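## Task

Put exactly one small part (block, cylinder or plug) into each pocket of the turntable's trays by releasing it just above the rim of a chute in the lid. Pressing the green button turns the table a quarter turn counter-clockwise (seen from above), and a pocket passes beneath each chute 4.1 s after the press. Presses register only when the table is stationary (white edge strips mean it is turning) and only if the button is held briefly and then released before the next press. At most 5 quarter turns are available. The table must be stationary at the end, and every arm must have released its part and moved away; anything only a robot holds in place does not count.

## Robot and tools

Setup. Four identical i2rt Big YAM arms (arm1 to arm4), each with six joints, a two-finger gripper and a wrist camera. Two fixed room cameras: cam_corner and cam_top. All positions use a single scene frame, origin on the floor, +z up. Arm bases (metres) and heading (degrees counter-clockwise from +x): arm1 at (+0.63, -0.09, +0.74) heading -133; arm2 at (-0.01, +0.63, +0.81) heading -48; arm3 at (-0.63, +0.00, +0.80) heading +50; arm4 at (+0.07, -0.63, +0.75) heading +132. The turntable sits roughly between them. The hand reaches about 1.0 m from the joint1 axis. The hand point is midway between the fingertips; its z axis runs along the fingers and the fingers close along its y axis.

Tools.
execute_actions(actions, cameras): actions is a list holding one action or none. An action is an object keyed by arm name; each arm gets a "joints" object of absolute joint targets (not offsets) by name: joint1_rad, joint2_rad, joint3_rad, joint4_rad, joint5_rad, joint6_rad (radians) and gripper_m (fingertip gap in metres). Each arm has its own entry; there is no shared list. Ranges and done-tolerances: joint1_rad -2.879 to 2.879 (±0.045), rotates the arm about its base, positive counter-clockwise from above, 0 points along the base heading; joint2_rad 0 to 3.141 (±0.14), shoulder, 0 is upper arm pointing back near level, increasing lifts it up then forward; joint3_rad 0 to 3.019 (±0.09), elbow, 0 folded, increasing opens; joint4_rad -1.692 to 1.57 (±0.055), hand pitch, positive tips fingers up; joint5_rad -1.57 to 1.57 (±0.03), hand yaw, positive toward the arm's right; joint6_rad -2.094 to 2.094 (±0.035), hand roll, positive clockwise viewed from behind; gripper_m 0 to 0.093 (±0.003), grip force around 50 to 62 N per pad. All motions in one action start at once and may finish at different times; joints move at different speeds so the hand may sweep wide. An action lasts at most 15 s. Omitted joints or arms may still be driving to earlier targets. An unknown key or out-of-range number rejects the whole call with no motion. cameras picks which images come back (omitted, null or ["all"] gives all; [] gives none). An empty actions list just reports state and images.
wait(seconds): 0 to 10 s, commands nothing while the scene runs on; returns the same as an empty action.
zoom_image(camera, region): enlarges [x0, y0, x1, y1] pixels (origin top-left, max 504x504) of a camera's most recent full image.
finished_scene(scene): ends the current scene by its number after the last command is held; irreversible; reports success. Replying with no tool call ends everything.

Reading results. The pictures line lists cameras in image order. joint_status tells how each commanded motion ended: off_target (stopped short, may still push), contact_stop or time_out (target dropped and joint holds where it stopped; a timed-out joint may keep pushing toward its target or a nearby one, shown under on_its_own), not_followed (a self/inter-arm collision check withheld the arm's joint targets; the gripper part still runs; the arm may retry them on later actions), limit_stop_at_motor_heat. on_its_own lists things not commanded this call; "held at" is the held target, not actual position. To relieve a pushing joint, command it to its reported position. Very small target changes may not move a joint. A stop reported in one call cancels later execute_actions, wait and finished_scene calls in the same reply.

Heat. Holding loads warms motors, even while you are thinking. A MOTOR HOT line appears from 85 °C; at 100 °C the arm goes limp and drops (OVER-TEMPERATURE FAULT). Resend targets afterward. Heat partly carries into the next scene.

Timing. Plan button presses and drops so a part is released over a chute about 4.1 s (first scene) or 3.8 s (second scene) after the press, while a pocket passes; consider staging parts above chutes before pressing.

Cautions. Arms do not stop on contact and can press hard; a hard press between two robots ends the run, and the collision check ignores fingers, gripper housings and wrist cameras and may react late. Avoid dropping or slamming parts, knocking anything out of the work area, and long hard pushing. Loose objects may occasionally be nudged by outside forces. Press the button only when the lid strips are not white, hold briefly, then lift. Finish with the table stationary, grippers open and arms withdrawn.

Each tool is called after ">>>" by a JSON object that holds its "op" and its "data", one argument or row to a line.

## Session

>>> {"op": "execute_actions", "data": {
  "actions": []
}}

Scene clock: 0.00 s.
Motor temperatures (°C, as the motors report them): arm1=[32 33 33 35 34 35] | arm2=[34 32 34 34 32 33] | arm3=[32 35 35 35 33 32] | arm4=[34 33 32 35 32 34]
arm1.joint_positions: joint1_rad=+0.268 joint2_rad=+0.435 joint3_rad=+1.449 joint4_rad=-1.532 joint5_rad=+0.010 joint6_rad=-0.014 gripper_m=+0.094
arm1.joint_status: not commanded
arm1.hand: x=+0.5645 y=-0.1884 z=+1.2948 quat_wxyz=(-0.262, -0.738, -0.449, +0.430) (m; scene frame)
arm2.joint_positions: joint1_rad=-0.647 joint2_rad=+0.453 joint3_rad=+1.452 joint4_rad=-1.551 joint5_rad=-0.002 joint6_rad=+0.014 gripper_m=+0.094
arm2.joint_status: not commanded
arm2.hand: x=+0.0019 y=+0.5061 z=+1.3642 quat_wxyz=(-0.362, -0.591, -0.641, +0.330) (m; scene frame)
arm3.joint_positions: joint1_rad=+0.604 joint2_rad=+0.448 joint3_rad=+1.469 joint4_rad=-1.544 joint5_rad=+0.012 joint6_rad=-0.002 gripper_m=+0.095
arm3.joint_status: not commanded
arm3.hand: x=-0.6094 y=+0.1191 z=+1.3631 quat_wxyz=(-0.373, +0.578, -0.641, -0.340) (m; scene frame)
arm4.joint_positions: joint1_rad=-0.105 joint2_rad=+0.440 joint3_rad=+1.468 joint4_rad=-1.539 joint5_rad=-0.007 joint6_rad=+0.009 gripper_m=+0.094
arm4.joint_status: not commanded
arm4.hand: x=+0.0034 y=-0.5331 z=+1.3119 quat_wxyz=(-0.223, +0.769, -0.391, -0.454) (m; scene frame)
pictures: arm1_cam_wrist, arm2_cam_wrist, arm3_cam_wrist, arm4_cam_wrist, cam_corner, cam_top
Images, in order (width x height): arm1_cam_wrist 504x504, arm2_cam_wrist 504x504, arm3_cam_wrist 504x504, arm4_cam_wrist 504x504, cam_corner 504x504, cam_top 504x504.

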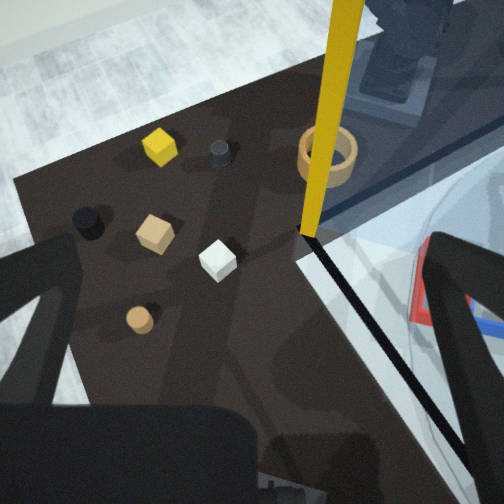

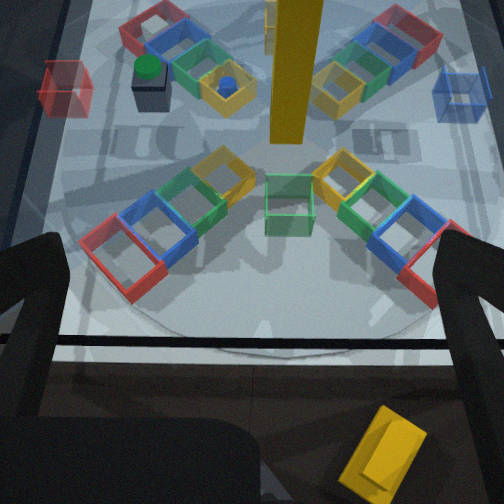

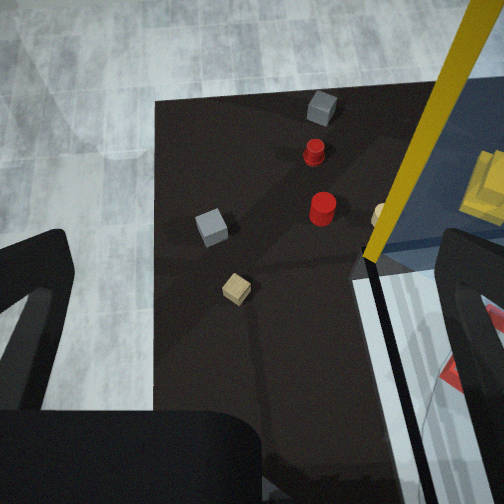

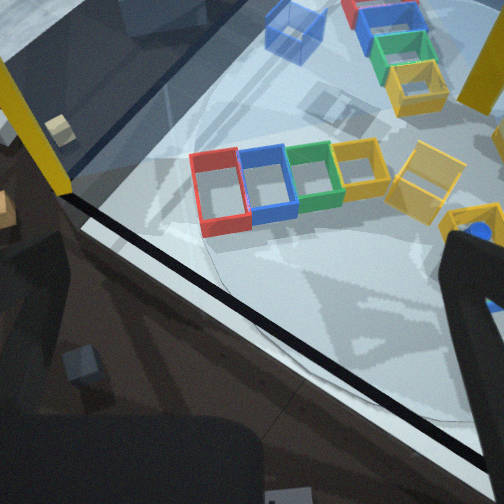

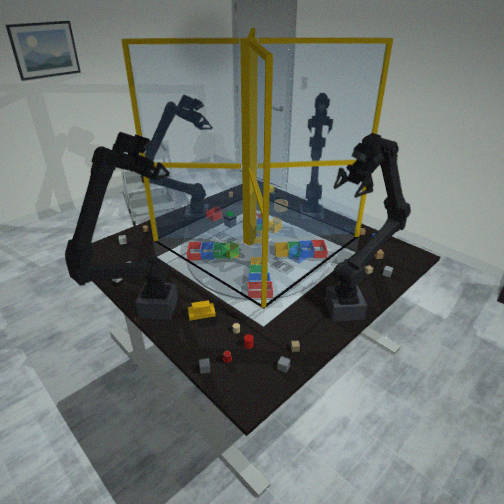

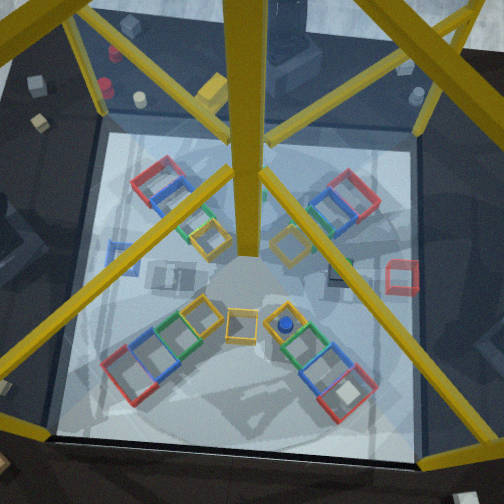

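>>> {"op": "zoom_image", "data": {
  "camera": "cam_top",
  "region": [252, 130, 504, 382]
}}

>>> {"op": "zoom_image", "data": {
  "camera": "cam_corner",
  "region": [60, 170, 450, 400]
}}

>>> {"op": "zoom_image", "data": {
  "camera": "arm2_cam_wrist",
  "region": [0, 0, 504, 330]
}}

Region (252, 130, 504, 382) of cam_top's 504x504 image, scaled by 2.000, with more detail than that image has.

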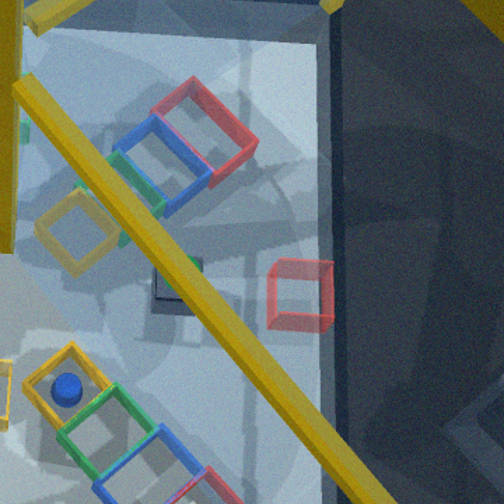

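Region (60, 170, 450, 400) of cam_corner's 504x504 image, scaled by 1.292, with more detail than that image has; it fills the top 297 rows of this view, and the rest is white.

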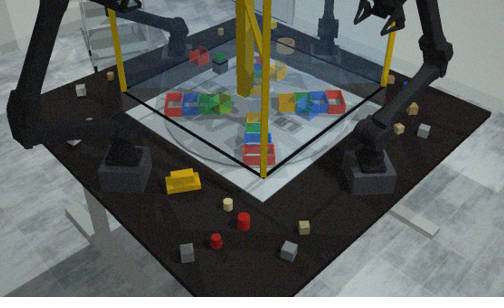

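Region (0, 0, 504, 330) of arm2_cam_wrist's 504x504 image, scaled by 1.000; it fills the top 330 rows of this view, and the rest is white.

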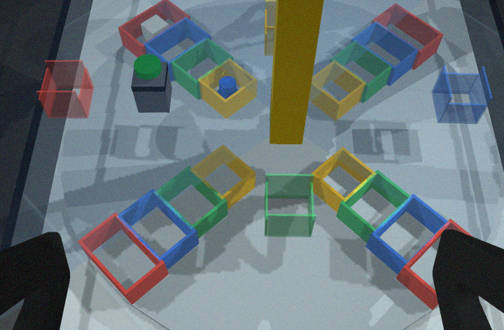

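>>> {"op": "execute_actions", "data": {
  "actions": [
    {"arm1":{"joints":{"joint1_rad":0.75,"joint2_rad":1.2,"joint3_rad":1.2,"joint4_rad":-1.5}},"arm2":{"joints":{"joint1_rad":0.9,"joint2_rad":1.3,"joint3_rad":1.5,"joint4_rad":-1.65}},"arm3":{"joints":{"joint1_rad":0.8,"joint2_rad":1.8,"joint3_rad":1.6,"joint4_rad":-1.3}},"arm4":{"joints":{"joint1_rad":0.8,"joint2_rad":1.0,"joint3_rad":1.4,"joint4_rad":-1.6}}}
  ]
}}

Scene clock: 95.50 s.
Motor temperatures (°C, as the motors report them): arm1=[32 34 36 36 34 35] | arm2=[34 33 38 35 34 36] | arm3=[32 36 38 35 33 32] | arm4=[34 34 37 36 32 34]
arm1.joint_positions: joint1_rad=+0.749 joint2_rad=+1.192 joint3_rad=+1.200 joint4_rad=-1.510 joint5_rad=+0.011 joint6_rad=-0.014 gripper_m=+0.094
arm1.joint_status: all done
arm1.hand: x=+0.6257 y=-0.4272 z=+1.0090 quat_wxyz=(-0.029, -0.700, -0.713, +0.027) (m; scene frame)
arm2.joint_positions: joint1_rad=+0.895 joint2_rad=+1.289 joint3_rad=+1.484 joint4_rad=-1.650 joint5_rad=-0.003 joint6_rad=+0.026 gripper_m=+0.094
arm2.joint_status: all done
arm2.hand: x=+0.3734 y=+0.6549 z=+1.1541 quat_wxyz=(-0.054, +0.017, -0.998, -0.002) (m; scene frame)
arm3.joint_positions: joint1_rad=+0.795 joint2_rad=+1.800 joint3_rad=+1.585 joint4_rad=-1.310 joint5_rad=+0.012 joint6_rad=-0.002 gripper_m=+0.095
arm3.joint_status: all done
arm3.hand: x=-0.6812 y=+0.5575 z=+0.9667 quat_wxyz=(-0.020, +0.742, -0.670, -0.021) (m; scene frame)
arm4.joint_positions: joint1_rad=+0.794 joint2_rad=+1.003 joint3_rad=+1.393 joint4_rad=-1.597 joint5_rad=-0.006 joint6_rad=+0.009 gripper_m=+0.094
arm4.joint_status: all done
arm4.hand: x=-0.2408 y=-0.6182 z=+1.1537 quat_wxyz=(+0.001, +0.983, -0.022, -0.181) (m; scene frame)
pictures: arm1_cam_wrist, arm2_cam_wrist, arm3_cam_wrist, arm4_cam_wrist, cam_corner, cam_top
Images, in order (width x height): arm1_cam_wrist 504x504, arm2_cam_wrist 504x504, arm3_cam_wrist 504x504, arm4_cam_wrist 504x504, cam_corner 504x504, cam_top 504x504.

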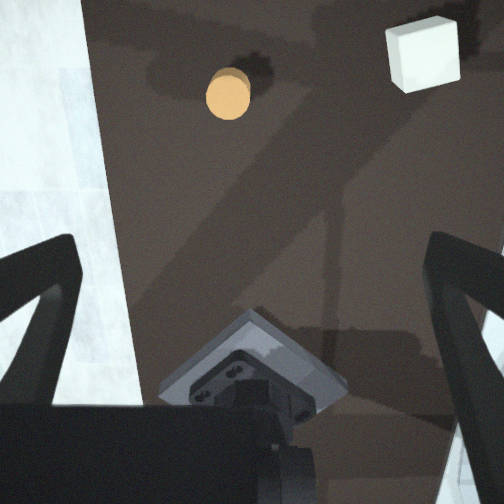

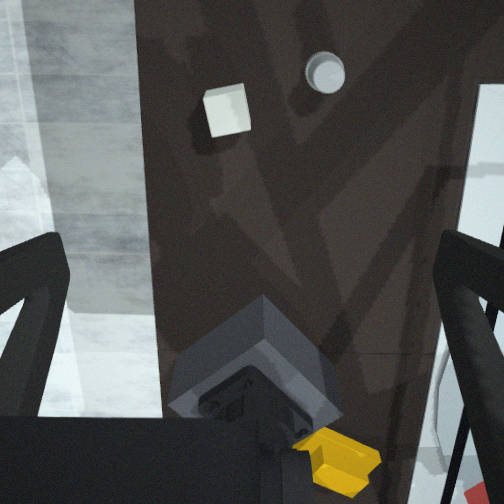

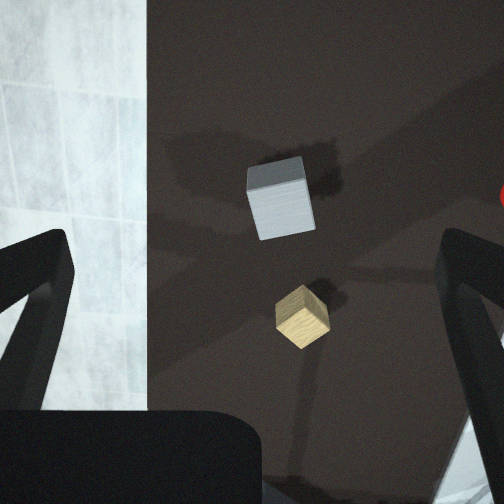

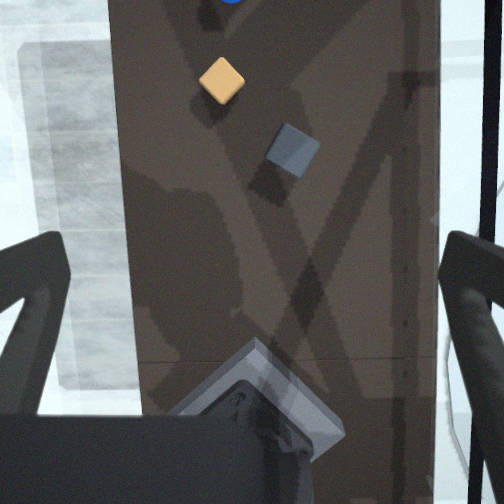

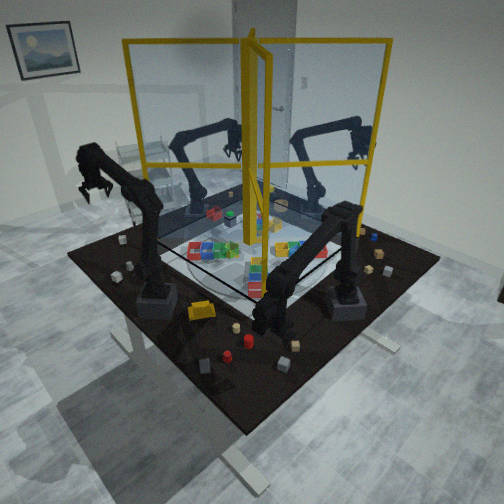

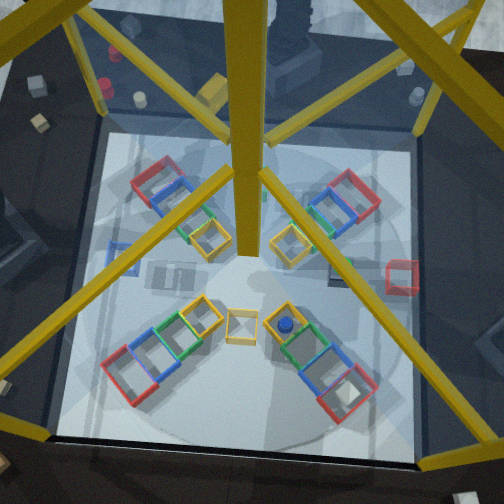

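>>> {"op": "execute_actions", "data": {
  "actions": [
    {"arm1":{"joints":{"joint1_rad":0.80,"joint2_rad":1.389,"joint3_rad":0.959,"joint4_rad":-1.141}},"arm2":{"joints":{"joint1_rad":0.717,"joint2_rad":1.598,"joint3_rad":1.041,"joint4_rad":-1.014}},"arm3":{"joints":{"joint1_rad":0.691,"joint2_rad":1.602,"joint3_rad":1.046,"joint4_rad":-1.015}},"arm4":{"joints":{"joint1_rad":0.691,"joint2_rad":1.384,"joint3_rad":0.995,"joint4_rad":-1.182}}}
  ]
}}

Scene clock: 174.83 s.
Motor temperatures (°C, as the motors report them): arm1=[32 34 39 35 34 35] | arm2=[34 34 43 34 32 34] | arm3=[32 39 41 35 33 32] | arm4=[34 34 40 36 32 34]
arm1.joint_positions: joint1_rad=+0.798 joint2_rad=+1.398 joint3_rad=+0.952 joint4_rad=-1.157 joint5_rad=+0.011 joint6_rad=-0.014 gripper_m=+0.094
arm1.joint_status: all done
arm1.hand: x=+0.6456 y=-0.4450 z=+0.8490 quat_wxyz=(+0.007, -0.683, -0.731, -0.008) (m; scene frame)
arm2.joint_positions: joint1_rad=+0.711 joint2_rad=+1.593 joint3_rad=+1.031 joint4_rad=-1.025 joint5_rad=-0.002 joint6_rad=+0.024 gripper_m=+0.094
arm2.joint_status: all done
arm2.hand: x=+0.4009 y=+0.5789 z=+0.8696 quat_wxyz=(+0.012, -0.074, -0.997, +0.001) (m; scene frame)
arm3.joint_positions: joint1_rad=+0.685 joint2_rad=+1.603 joint3_rad=+1.037 joint4_rad=-1.032 joint5_rad=+0.012 joint6_rad=-0.002 gripper_m=+0.095
arm3.joint_status: all done
arm3.hand: x=-0.6227 y=+0.4202 z=+0.8640 quat_wxyz=(+0.006, +0.705, -0.710, +0.006) (m; scene frame)
arm4.joint_positions: joint1_rad=+0.694 joint2_rad=+1.396 joint3_rad=+0.984 joint4_rad=-1.192 joint5_rad=-0.006 joint6_rad=+0.009 gripper_m=+0.094
arm4.joint_status: all done
arm4.hand: x=-0.2863 y=-0.5807 z=+0.8686 quat_wxyz=(+0.005, +0.997, -0.073, +0.016) (m; scene frame)
pictures: arm1_cam_wrist, arm2_cam_wrist, arm3_cam_wrist, arm4_cam_wrist, cam_corner, cam_top
Images, in order (width x height): arm1_cam_wrist 504x504, arm2_cam_wrist 504x504, arm3_cam_wrist 504x504, arm4_cam_wrist 504x504, cam_corner 504x504, cam_top 504x504.

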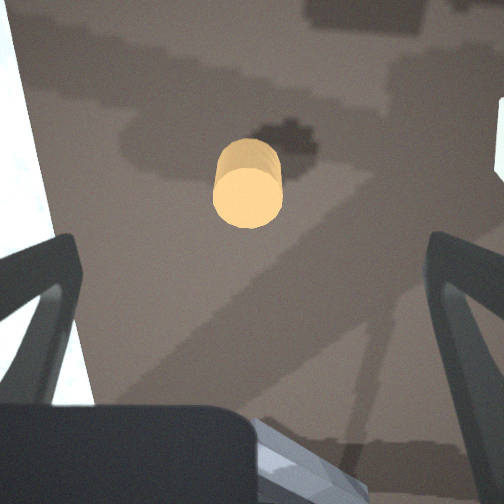

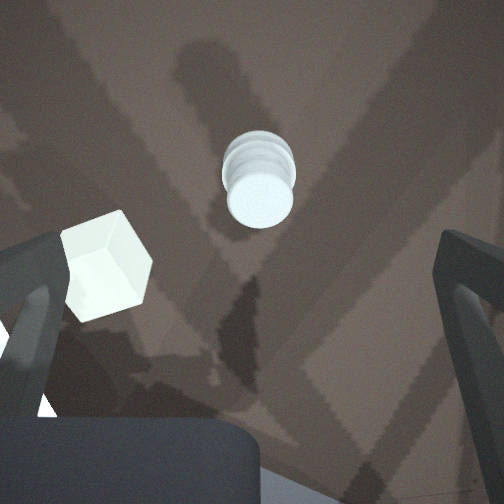

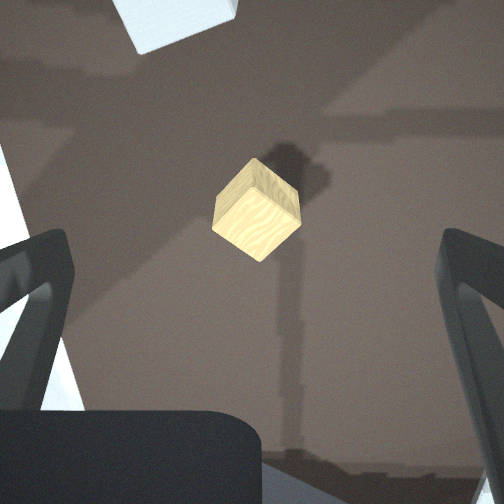

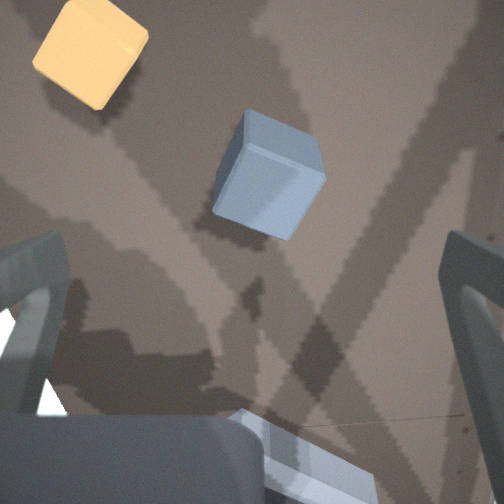

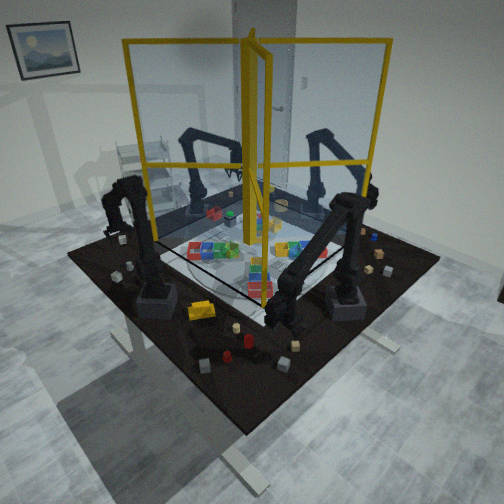

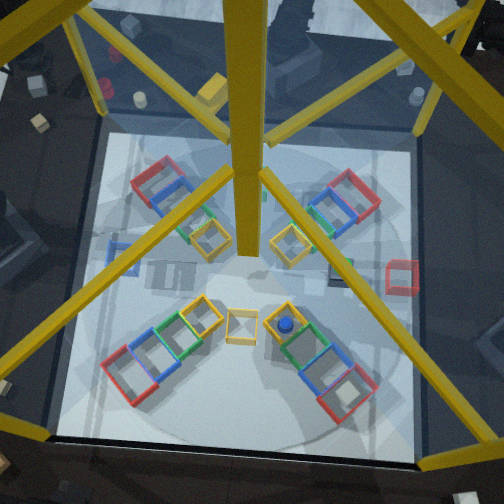

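>>> {"op": "execute_actions", "data": {
  "actions": [
    {"arm1":{"joints":{"joint1_rad":0.80,"joint2_rad":1.404,"joint3_rad":0.812,"joint4_rad":-0.990}},"arm2":{"joints":{"joint1_rad":0.70,"joint2_rad":1.651,"joint3_rad":0.873,"joint4_rad":-0.785}},"arm3":{"joints":{"joint1_rad":0.68,"joint2_rad":1.618,"joint3_rad":0.845,"joint4_rad":-0.808,"joint6_rad":0.68}},"arm4":{"joints":{"joint1_rad":0.67,"joint2_rad":1.402,"joint3_rad":0.783,"joint4_rad":-0.952,"joint6_rad":0.40}}}
  ],
  "cameras": ["arm1_cam_wrist","arm2_cam_wrist","arm3_cam_wrist","arm4_cam_wrist","cam_corner"]
}}

Scene clock: 257.03 s.
Motor temperatures (°C, as the motors report them): arm1=[32 35 40 35 34 35] | arm2=[34 35 43 34 32 34] | arm3=[32 38 40 35 33 32] | arm4=[34 35 40 36 32 34]
arm1.joint_positions: joint1_rad=+0.798 joint2_rad=+1.398 joint3_rad=+0.814 joint4_rad=-1.006 joint5_rad=+0.011 joint6_rad=-0.014 gripper_m=+0.094
arm1.joint_status: all done
arm1.hand: x=+0.6450 y=-0.4228 z=+0.8029 quat_wxyz=(+0.002, -0.683, -0.731, -0.004) (m; scene frame)
arm2.joint_positions: joint1_rad=+0.707 joint2_rad=+1.649 joint3_rad=+0.864 joint4_rad=-0.797 joint5_rad=-0.002 joint6_rad=+0.024 gripper_m=+0.094
arm2.joint_status: all done
arm2.hand: x=+0.3700 y=+0.5807 z=+0.7986 quat_wxyz=(+0.009, -0.076, -0.997, +0.001) (m; scene frame)
arm3.joint_positions: joint1_rad=+0.685 joint2_rad=+1.612 joint3_rad=+0.839 joint4_rad=-0.826 joint5_rad=+0.012 joint6_rad=+0.672 gripper_m=+0.095
arm3.joint_status: all done
arm3.hand: x=-0.6239 y=+0.3752 z=+0.8011 quat_wxyz=(+0.004, +0.430, -0.903, +0.008) (m; scene frame)
arm4.joint_positions: joint1_rad=+0.682 joint2_rad=+1.397 joint3_rad=+0.784 joint4_rad=-0.962 joint5_rad=-0.006 joint6_rad=+0.385 gripper_m=+0.094
arm4.joint_status: all done
arm4.hand: x=-0.2560 y=-0.5808 z=+0.8015 quat_wxyz=(+0.004, +0.965, -0.264, +0.003) (m; scene frame)
pictures: arm1_cam_wrist, arm2_cam_wrist, arm3_cam_wrist, arm4_cam_wrist, cam_corner
Images, in order (width x height): arm1_cam_wrist 504x504, arm2_cam_wrist 504x504, arm3_cam_wrist 504x504, arm4_cam_wrist 504x504, cam_corner 504x504.

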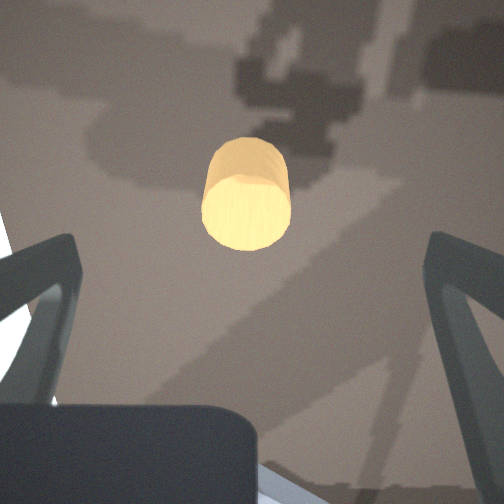

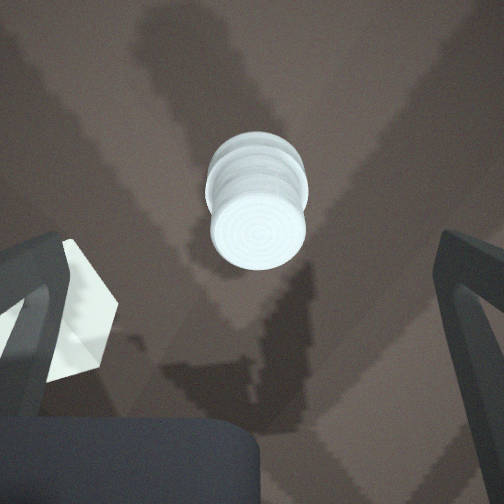

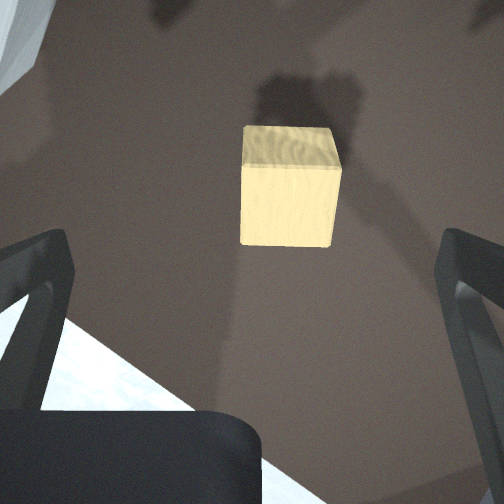

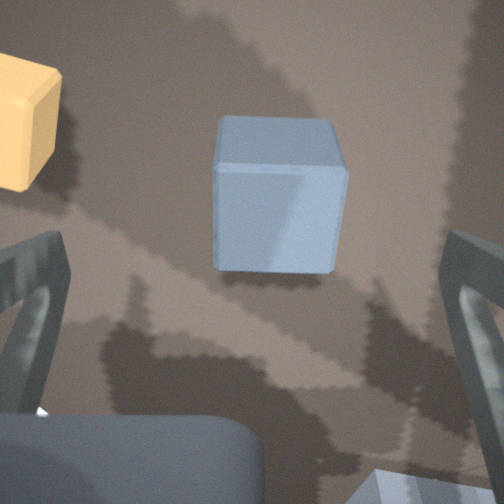

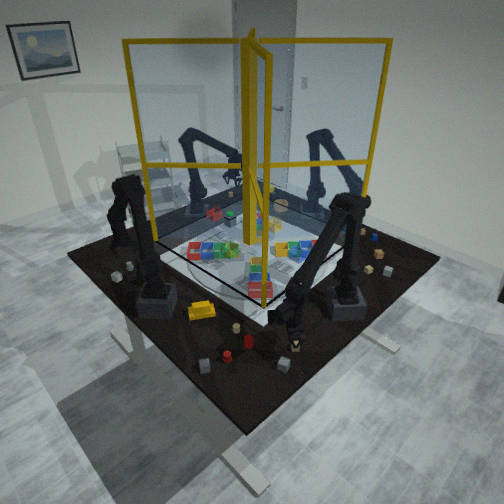

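>>> {"op": "execute_actions", "data": {
  "actions": [
    {"arm1":{"joints":{"joint1_rad":0.80,"joint2_rad":1.496,"joint3_rad":0.713,"joint4_rad":-0.799}},"arm2":{"joints":{"joint1_rad":0.70,"joint2_rad":1.740,"joint3_rad":0.765,"joint4_rad":-0.588}},"arm3":{"joints":{"joint1_rad":0.665,"joint2_rad":1.722,"joint3_rad":0.755,"joint4_rad":-0.614}},"arm4":{"joints":{"joint1_rad":0.675,"joint2_rad":1.493,"joint3_rad":0.678,"joint4_rad":-0.756}}}
  ],
  "cameras": ["arm1_cam_wrist","arm2_cam_wrist","arm3_cam_wrist","arm4_cam_wrist"]
}}

Scene clock: 282.37 s.
Motor temperatures (°C, as the motors report them): arm1=[32 35 39 35 34 35] | arm2=[34 35 42 34 32 34] | arm3=[32 38 40 35 33 32] | arm4=[34 35 40 36 32 34]
arm1.joint_positions: joint1_rad=+0.798 joint2_rad=+1.495 joint3_rad=+0.712 joint4_rad=-0.815 joint5_rad=+0.011 joint6_rad=-0.014 gripper_m=+0.094
arm1.joint_status: all done
arm1.hand: x=+0.6451 y=-0.4110 z=+0.7421 quat_wxyz=(+0.005, -0.683, -0.731, -0.006) (m; scene frame)
arm2.joint_positions: joint1_rad=+0.707 joint2_rad=+1.742 joint3_rad=+0.756 joint4_rad=-0.600 joint5_rad=-0.002 joint6_rad=+0.024 gripper_m=+0.094
arm2.joint_status: all done
arm2.hand: x=+0.3435 y=+0.5838 z=+0.7396 quat_wxyz=(+0.011, -0.076, -0.997, +0.001) (m; scene frame)
arm3.joint_positions: joint1_rad=+0.671 joint2_rad=+1.731 joint3_rad=+0.748 joint4_rad=-0.632 joint5_rad=+0.012 joint6_rad=+0.672 gripper_m=+0.095
arm3.joint_status: all done
arm3.hand: x=-0.6200 y=+0.3539 z=+0.7372 quat_wxyz=(+0.008, +0.424, -0.906, +0.015) (m; scene frame)
arm4.joint_positions: joint1_rad=+0.682 joint2_rad=+1.503 joint3_rad=+0.675 joint4_rad=-0.766 joint5_rad=-0.006 joint6_rad=+0.385 gripper_m=+0.094
arm4.joint_status: all done
arm4.hand: x=-0.2382 y=-0.5835 z=+0.7377 quat_wxyz=(+0.003, +0.964, -0.264, +0.012) (m; scene frame)
pictures: arm1_cam_wrist, arm2_cam_wrist, arm3_cam_wrist, arm4_cam_wrist
Images, in order (width x height): arm1_cam_wrist 504x504, arm2_cam_wrist 504x504, arm3_cam_wrist 504x504, arm4_cam_wrist 504x504.

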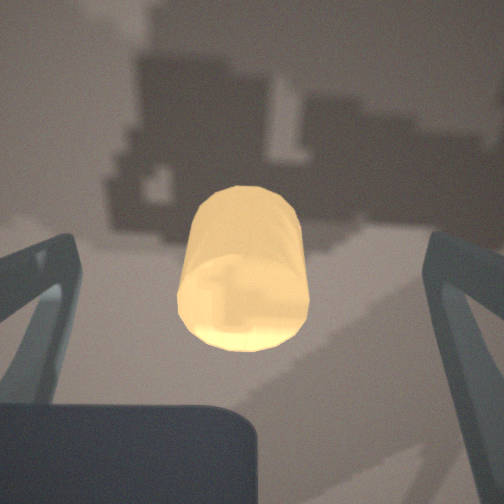

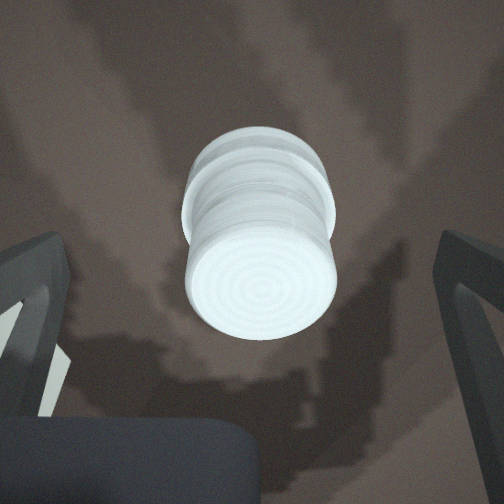

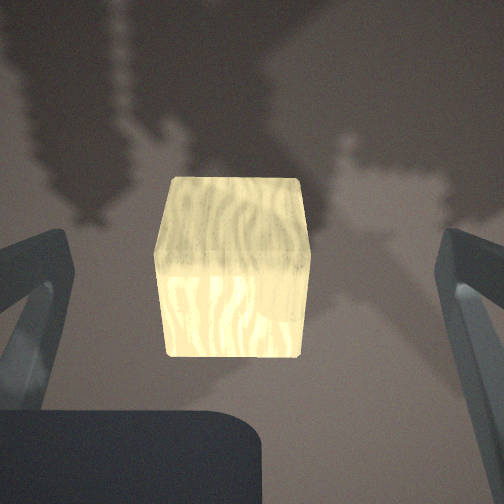

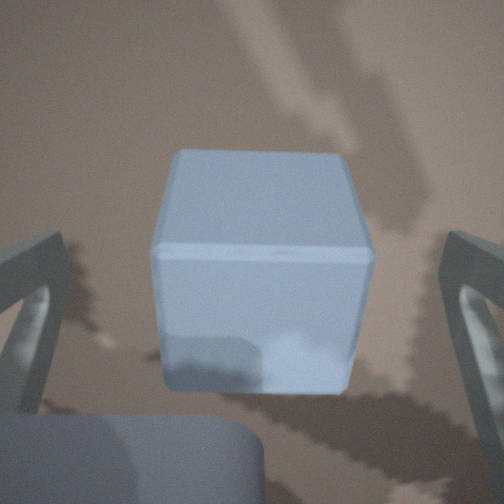

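>>> {"op": "execute_actions", "data": {
  "actions": [
    {"arm1":{"joints":{"gripper_m":0.02}},"arm2":{"joints":{"gripper_m":0.02}},"arm3":{"joints":{"gripper_m":0.02}},"arm4":{"joints":{"gripper_m":0.025}}}
  ],
  "cameras": ["arm1_cam_wrist","arm2_cam_wrist","arm3_cam_wrist","arm4_cam_wrist"]
}}

Scene clock: 291.10 s.
Motor temperatures (°C, as the motors report them): arm1=[32 35 39 35 34 35] | arm2=[34 36 42 34 32 34] | arm3=[32 38 40 35 33 32] | arm4=[34 35 39 36 32 34]
arm1.joint_positions: joint1_rad=+0.798 joint2_rad=+1.495 joint3_rad=+0.712 joint4_rad=-0.815 joint5_rad=+0.011 joint6_rad=-0.014 gripper_m=+0.031
arm1.joint_status: gripper_m off_target (ended at +0.031, target +0.020)
arm1.hand: x=+0.6451 y=-0.4110 z=+0.7421 quat_wxyz=(+0.005, -0.683, -0.731, -0.006) (m; scene frame)
arm2.joint_positions: joint1_rad=+0.706 joint2_rad=+1.742 joint3_rad=+0.756 joint4_rad=-0.600 joint5_rad=-0.002 joint6_rad=+0.024 gripper_m=+0.030
arm2.joint_status: gripper_m off_target (ended at +0.030, target +0.020)
arm2.hand: x=+0.3435 y=+0.5836 z=+0.7396 quat_wxyz=(+0.011, -0.076, -0.997, +0.001) (m; scene frame)
arm3.joint_positions: joint1_rad=+0.671 joint2_rad=+1.731 joint3_rad=+0.748 joint4_rad=-0.632 joint5_rad=+0.012 joint6_rad=+0.673 gripper_m=+0.031
arm3.joint_status: gripper_m off_target (ended at +0.031, target +0.020)
arm3.hand: x=-0.6200 y=+0.3539 z=+0.7372 quat_wxyz=(+0.008, +0.423, -0.906, +0.015) (m; scene frame)
arm4.joint_positions: joint1_rad=+0.682 joint2_rad=+1.503 joint3_rad=+0.675 joint4_rad=-0.766 joint5_rad=-0.006 joint6_rad=+0.385 gripper_m=+0.039
arm4.joint_status: gripper_m off_target (ended at +0.039, target +0.025)
arm4.hand: x=-0.2382 y=-0.5835 z=+0.7377 quat_wxyz=(+0.003, +0.964, -0.264, +0.012) (m; scene frame)
pictures: arm1_cam_wrist, arm2_cam_wrist, arm3_cam_wrist, arm4_cam_wrist
Images, in order (width x height): arm1_cam_wrist 504x504, arm2_cam_wrist 504x504, arm3_cam_wrist 504x504, arm4_cam_wrist 504x504.

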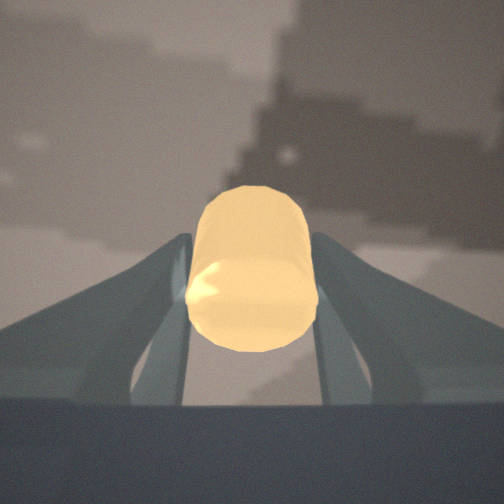

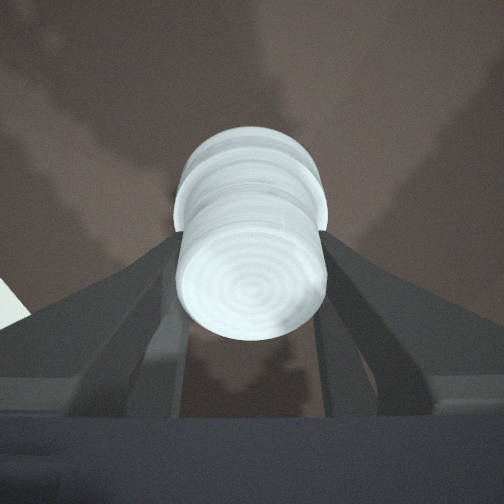

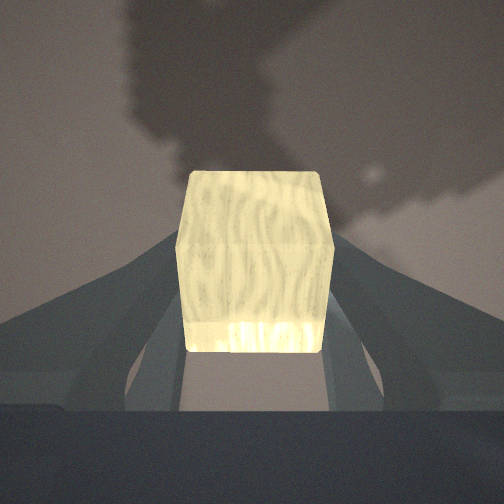

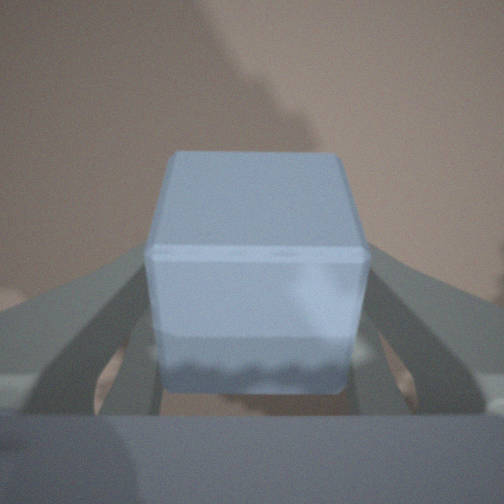

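>>> {"op": "execute_actions", "data": {
  "actions": [
    {"arm1":{"joints":{"joint2_rad":0.902,"joint3_rad":0.987,"joint4_rad":-1.667}},"arm2":{"joints":{"joint2_rad":1.072,"joint3_rad":0.917,"joint4_rad":-1.408}},"arm3":{"joints":{"joint2_rad":1.064,"joint3_rad":0.922,"joint4_rad":-1.439,"joint6_rad":0.0}},"arm4":{"joints":{"joint2_rad":1.073,"joint3_rad":1.067,"joint4_rad":-1.565,"joint6_rad":0.0}}}
  ],
  "cameras": []
}}

>>> {"op": "execute_actions", "data": {
  "actions": [
    {"arm1":{"joints":{"joint1_rad":-1.11}},"arm2":{"joints":{"joint1_rad":-0.712}},"arm3":{"joints":{"joint1_rad":-0.873}},"arm4":{"joints":{"joint1_rad":-0.60}}}
  ]
}}

Scene clock: 325.03 s.
Motor temperatures (°C, as the motors report them): arm1=[32 35 39 35 34 35] | arm2=[34 36 41 34 32 34] | arm3=[32 38 40 35 33 32] | arm4=[34 35 39 36 32 34]
arm1.joint_positions: joint1_rad=+0.798 joint2_rad=+0.889 joint3_rad=+0.975 joint4_rad=-1.652 joint5_rad=+0.011 joint6_rad=-0.014 gripper_m=+0.031
arm1.joint_status: all done
arm1.hand: x=+0.6359 y=-0.3012 z=+0.9974 quat_wxyz=(-0.007, -0.683, -0.730, +0.005) (m; scene frame)
arm2.joint_positions: joint1_rad=+0.706 joint2_rad=+1.068 joint3_rad=+0.899 joint4_rad=-1.397 joint5_rad=-0.002 joint6_rad=+0.024 gripper_m=+0.030
arm2.joint_status: all done
arm2.hand: x=+0.2622 y=+0.5955 z=+0.9975 quat_wxyz=(+0.001, -0.076, -0.997, +0.002) (m; scene frame)
arm3.joint_positions: joint1_rad=+0.671 joint2_rad=+1.063 joint3_rad=+0.898 joint4_rad=-1.423 joint5_rad=+0.012 joint6_rad=+0.008 gripper_m=+0.031
arm3.joint_status: all done
arm3.hand: x=-0.6187 y=+0.2709 z=+0.9923 quat_wxyz=(+0.002, +0.696, -0.718, +0.002) (m; scene frame)
arm4.joint_positions: joint1_rad=+0.682 joint2_rad=+1.071 joint3_rad=+1.041 joint4_rad=-1.556 joint5_rad=-0.006 joint6_rad=+0.015 gripper_m=+0.039
arm4.joint_status: all done
arm4.hand: x=-0.2000 y=-0.5889 z=+0.9903 quat_wxyz=(+0.004, +0.997, -0.082, +0.007) (m; scene frame)
pictures: none
No camera images: the call's "cameras" was empty. Leave "cameras" out to get every camera's image.

Scene clock: 326.97 s.
Motor temperatures (°C, as the motors report them): arm1=[32 35 40 35 34 35] | arm2=[34 36 42 34 32 34] | arm3=[32 38 40 35 33 32] | arm4=[34 35 40 36 32 34]
arm1.joint_positions: joint1_rad=-1.105 joint2_rad=+0.893 joint3_rad=+0.975 joint4_rad=-1.652 joint5_rad=+0.011 joint6_rad=-0.014 gripper_m=+0.031
arm1.joint_status: all done
arm1.hand: x=+0.4174 y=-0.0215 z=+0.9907 quat_wxyz=(+0.001, -0.991, +0.132, -0.007) (m; scene frame)
arm2.joint_positions: joint1_rad=-0.711 joint2_rad=+1.068 joint3_rad=+0.899 joint4_rad=-1.397 joint5_rad=-0.001 joint6_rad=+0.023 gripper_m=+0.030
arm2.joint_status: all done
arm2.hand: x=-0.0053 y=+0.3544 z=+1.0007 quat_wxyz=(-0.001, -0.706, -0.708, +0.006) (m; scene frame)
arm3.joint_positions: joint1_rad=-0.871 joint2_rad=+1.063 joint3_rad=+0.898 joint4_rad=-1.423 joint5_rad=+0.013 joint6_rad=+0.006 gripper_m=+0.031
arm3.joint_status: all done
arm3.hand: x=-0.3580 y=+0.0001 z=+0.9862 quat_wxyz=(+0.014, +0.000, -1.000, +0.001) (m; scene frame)
arm4.joint_positions: joint1_rad=-0.595 joint2_rad=+1.071 joint3_rad=+1.041 joint4_rad=-1.556 joint5_rad=-0.007 joint6_rad=+0.013 gripper_m=+0.039
arm4.joint_status: all done
arm4.hand: x=+0.0341 y=-0.3547 z=+0.9898 quat_wxyz=(+0.008, +0.752, -0.659, +0.004) (m; scene frame)
pictures: arm1_cam_wrist, arm2_cam_wrist, arm3_cam_wrist, arm4_cam_wrist, cam_corner, cam_top
Images, in order (width x height): arm1_cam_wrist 504x504, arm2_cam_wrist 504x504, arm3_cam_wrist 504x504, arm4_cam_wrist 504x504, cam_corner 504x504, cam_top 504x504.

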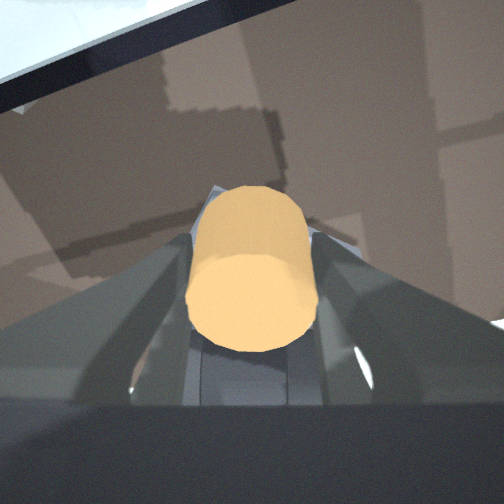

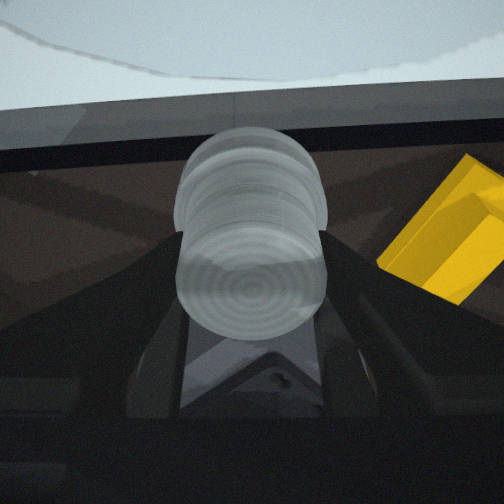

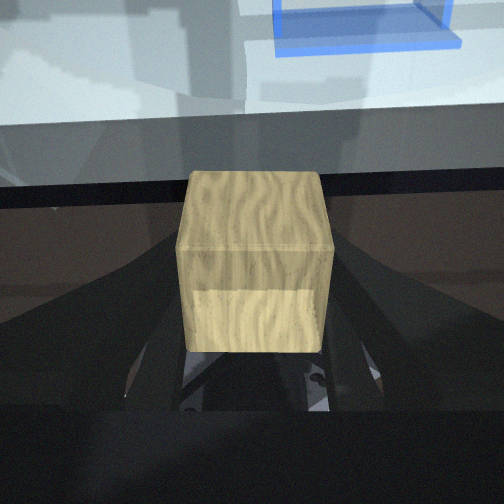

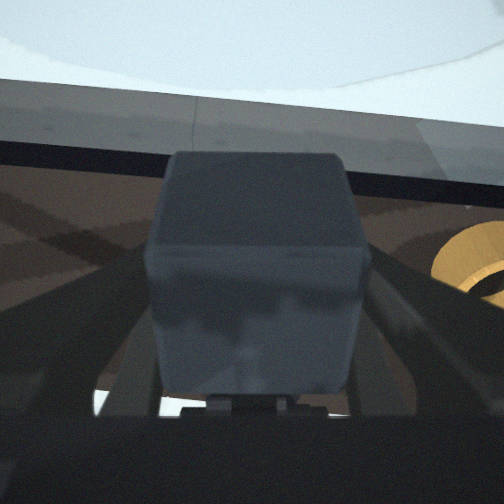

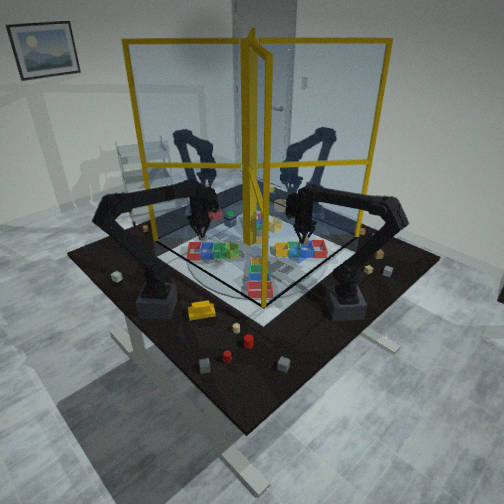

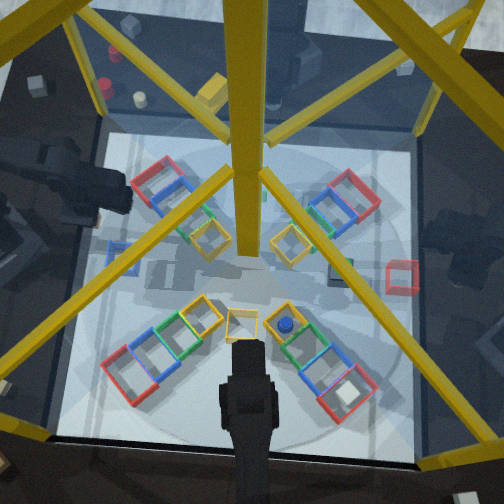

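>>> {"op": "execute_actions", "data": {
  "actions": [
    {"arm1":{"joints":{"joint1_rad":-1.021,"joint2_rad":1.14,"joint3_rad":1.215,"joint4_rad":-1.657}},"arm2":{"joints":{"joint1_rad":-0.755,"joint2_rad":1.5545,"joint3_rad":1.484,"joint4_rad":-1.493}},"arm3":{"joints":{"joint1_rad":-1.045,"joint2_rad":1.247,"joint3_rad":1.19,"joint4_rad":-1.524}},"arm4":{"joints":{"joint1_rad":-0.585,"joint2_rad":1.601,"joint3_rad":1.688,"joint4_rad":-1.658}}}
  ]
}}

Scene clock: 361.53 s.
Motor temperatures (°C, as the motors report them): arm1=[32 35 42 35 34 35] | arm2=[34 35 46 34 32 34] | arm3=[32 37 43 35 33 32] | arm4=[34 35 44 35 32 34]
arm1.joint_positions: joint1_rad=-1.024 joint2_rad=+1.139 joint3_rad=+1.169 joint4_rad=-1.652 joint5_rad=+0.011 joint6_rad=-0.014 gripper_m=+0.031
arm1.joint_status: all done
arm1.hand: x=+0.3383 y=-0.0237 z=+1.0046 quat_wxyz=(-0.002, -0.995, +0.091, -0.033) (m; scene frame)
arm2.joint_positions: joint1_rad=-0.753 joint2_rad=+1.555 joint3_rad=+1.422 joint4_rad=-1.494 joint5_rad=-0.001 joint6_rad=+0.022 gripper_m=+0.030
arm2.joint_status: all done
arm2.hand: x=-0.0194 y=+0.1825 z=+1.0307 quat_wxyz=(+0.021, -0.720, -0.693, -0.016) (m; scene frame)
arm3.joint_positions: joint1_rad=-1.047 joint2_rad=+1.253 joint3_rad=+1.142 joint4_rad=-1.508 joint5_rad=+0.012 joint6_rad=+0.006 gripper_m=+0.031
arm3.joint_status: all done
arm3.hand: x=-0.2968 y=-0.0589 z=+1.0224 quat_wxyz=(+0.031, -0.088, -0.996, -0.001) (m; scene frame)
arm4.joint_positions: joint1_rad=-0.595 joint2_rad=+1.615 joint3_rad=+1.629 joint4_rad=-1.655 joint5_rad=-0.007 joint6_rad=+0.013 gripper_m=+0.039
arm4.joint_status: all done
arm4.hand: x=+0.0062 y=-0.1637 z=+1.0168 quat_wxyz=(+0.027, +0.752, -0.659, +0.025) (m; scene frame)
pictures: arm1_cam_wrist, arm2_cam_wrist, arm3_cam_wrist, arm4_cam_wrist, cam_corner, cam_top
Images, in order (width x height): arm1_cam_wrist 504x504, arm2_cam_wrist 504x504, arm3_cam_wrist 504x504, arm4_cam_wrist 504x504, cam_corner 504x504, cam_top 504x504.

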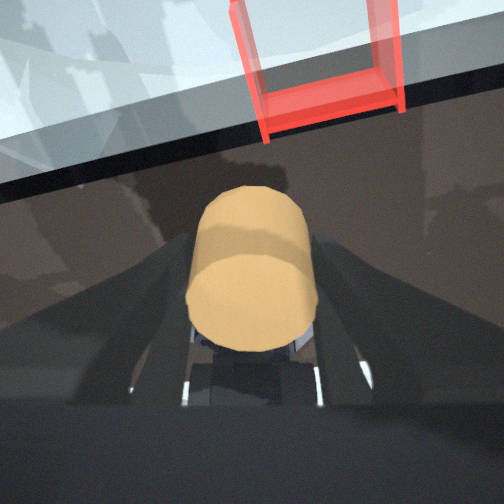

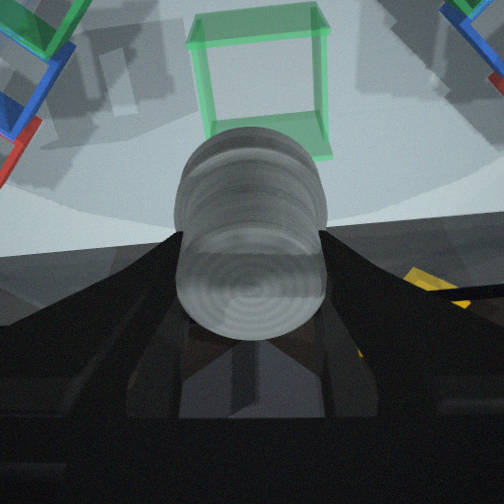

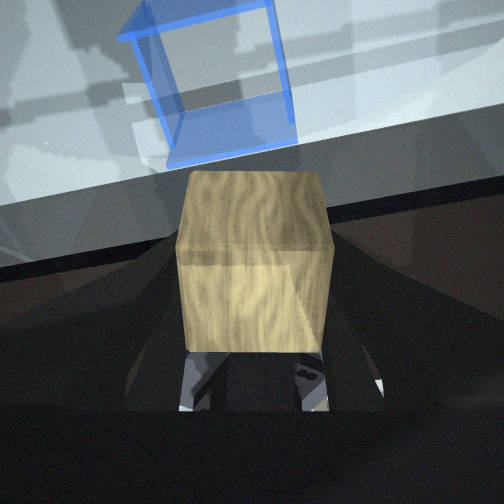

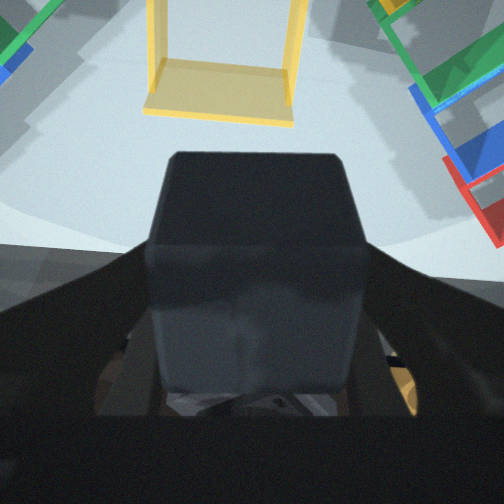

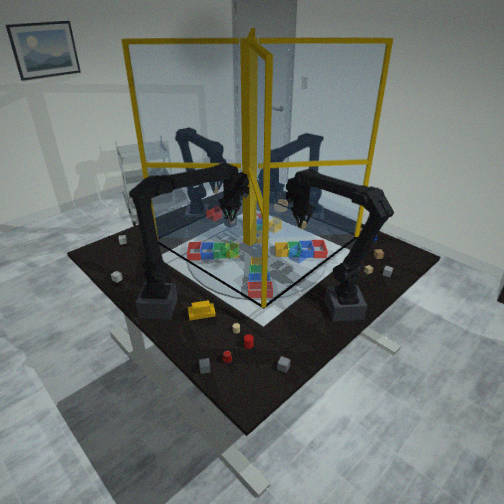

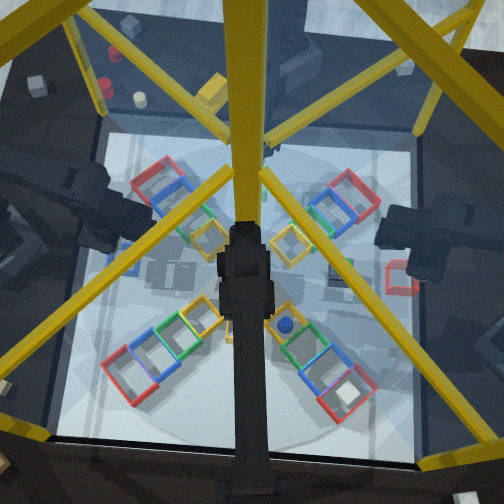

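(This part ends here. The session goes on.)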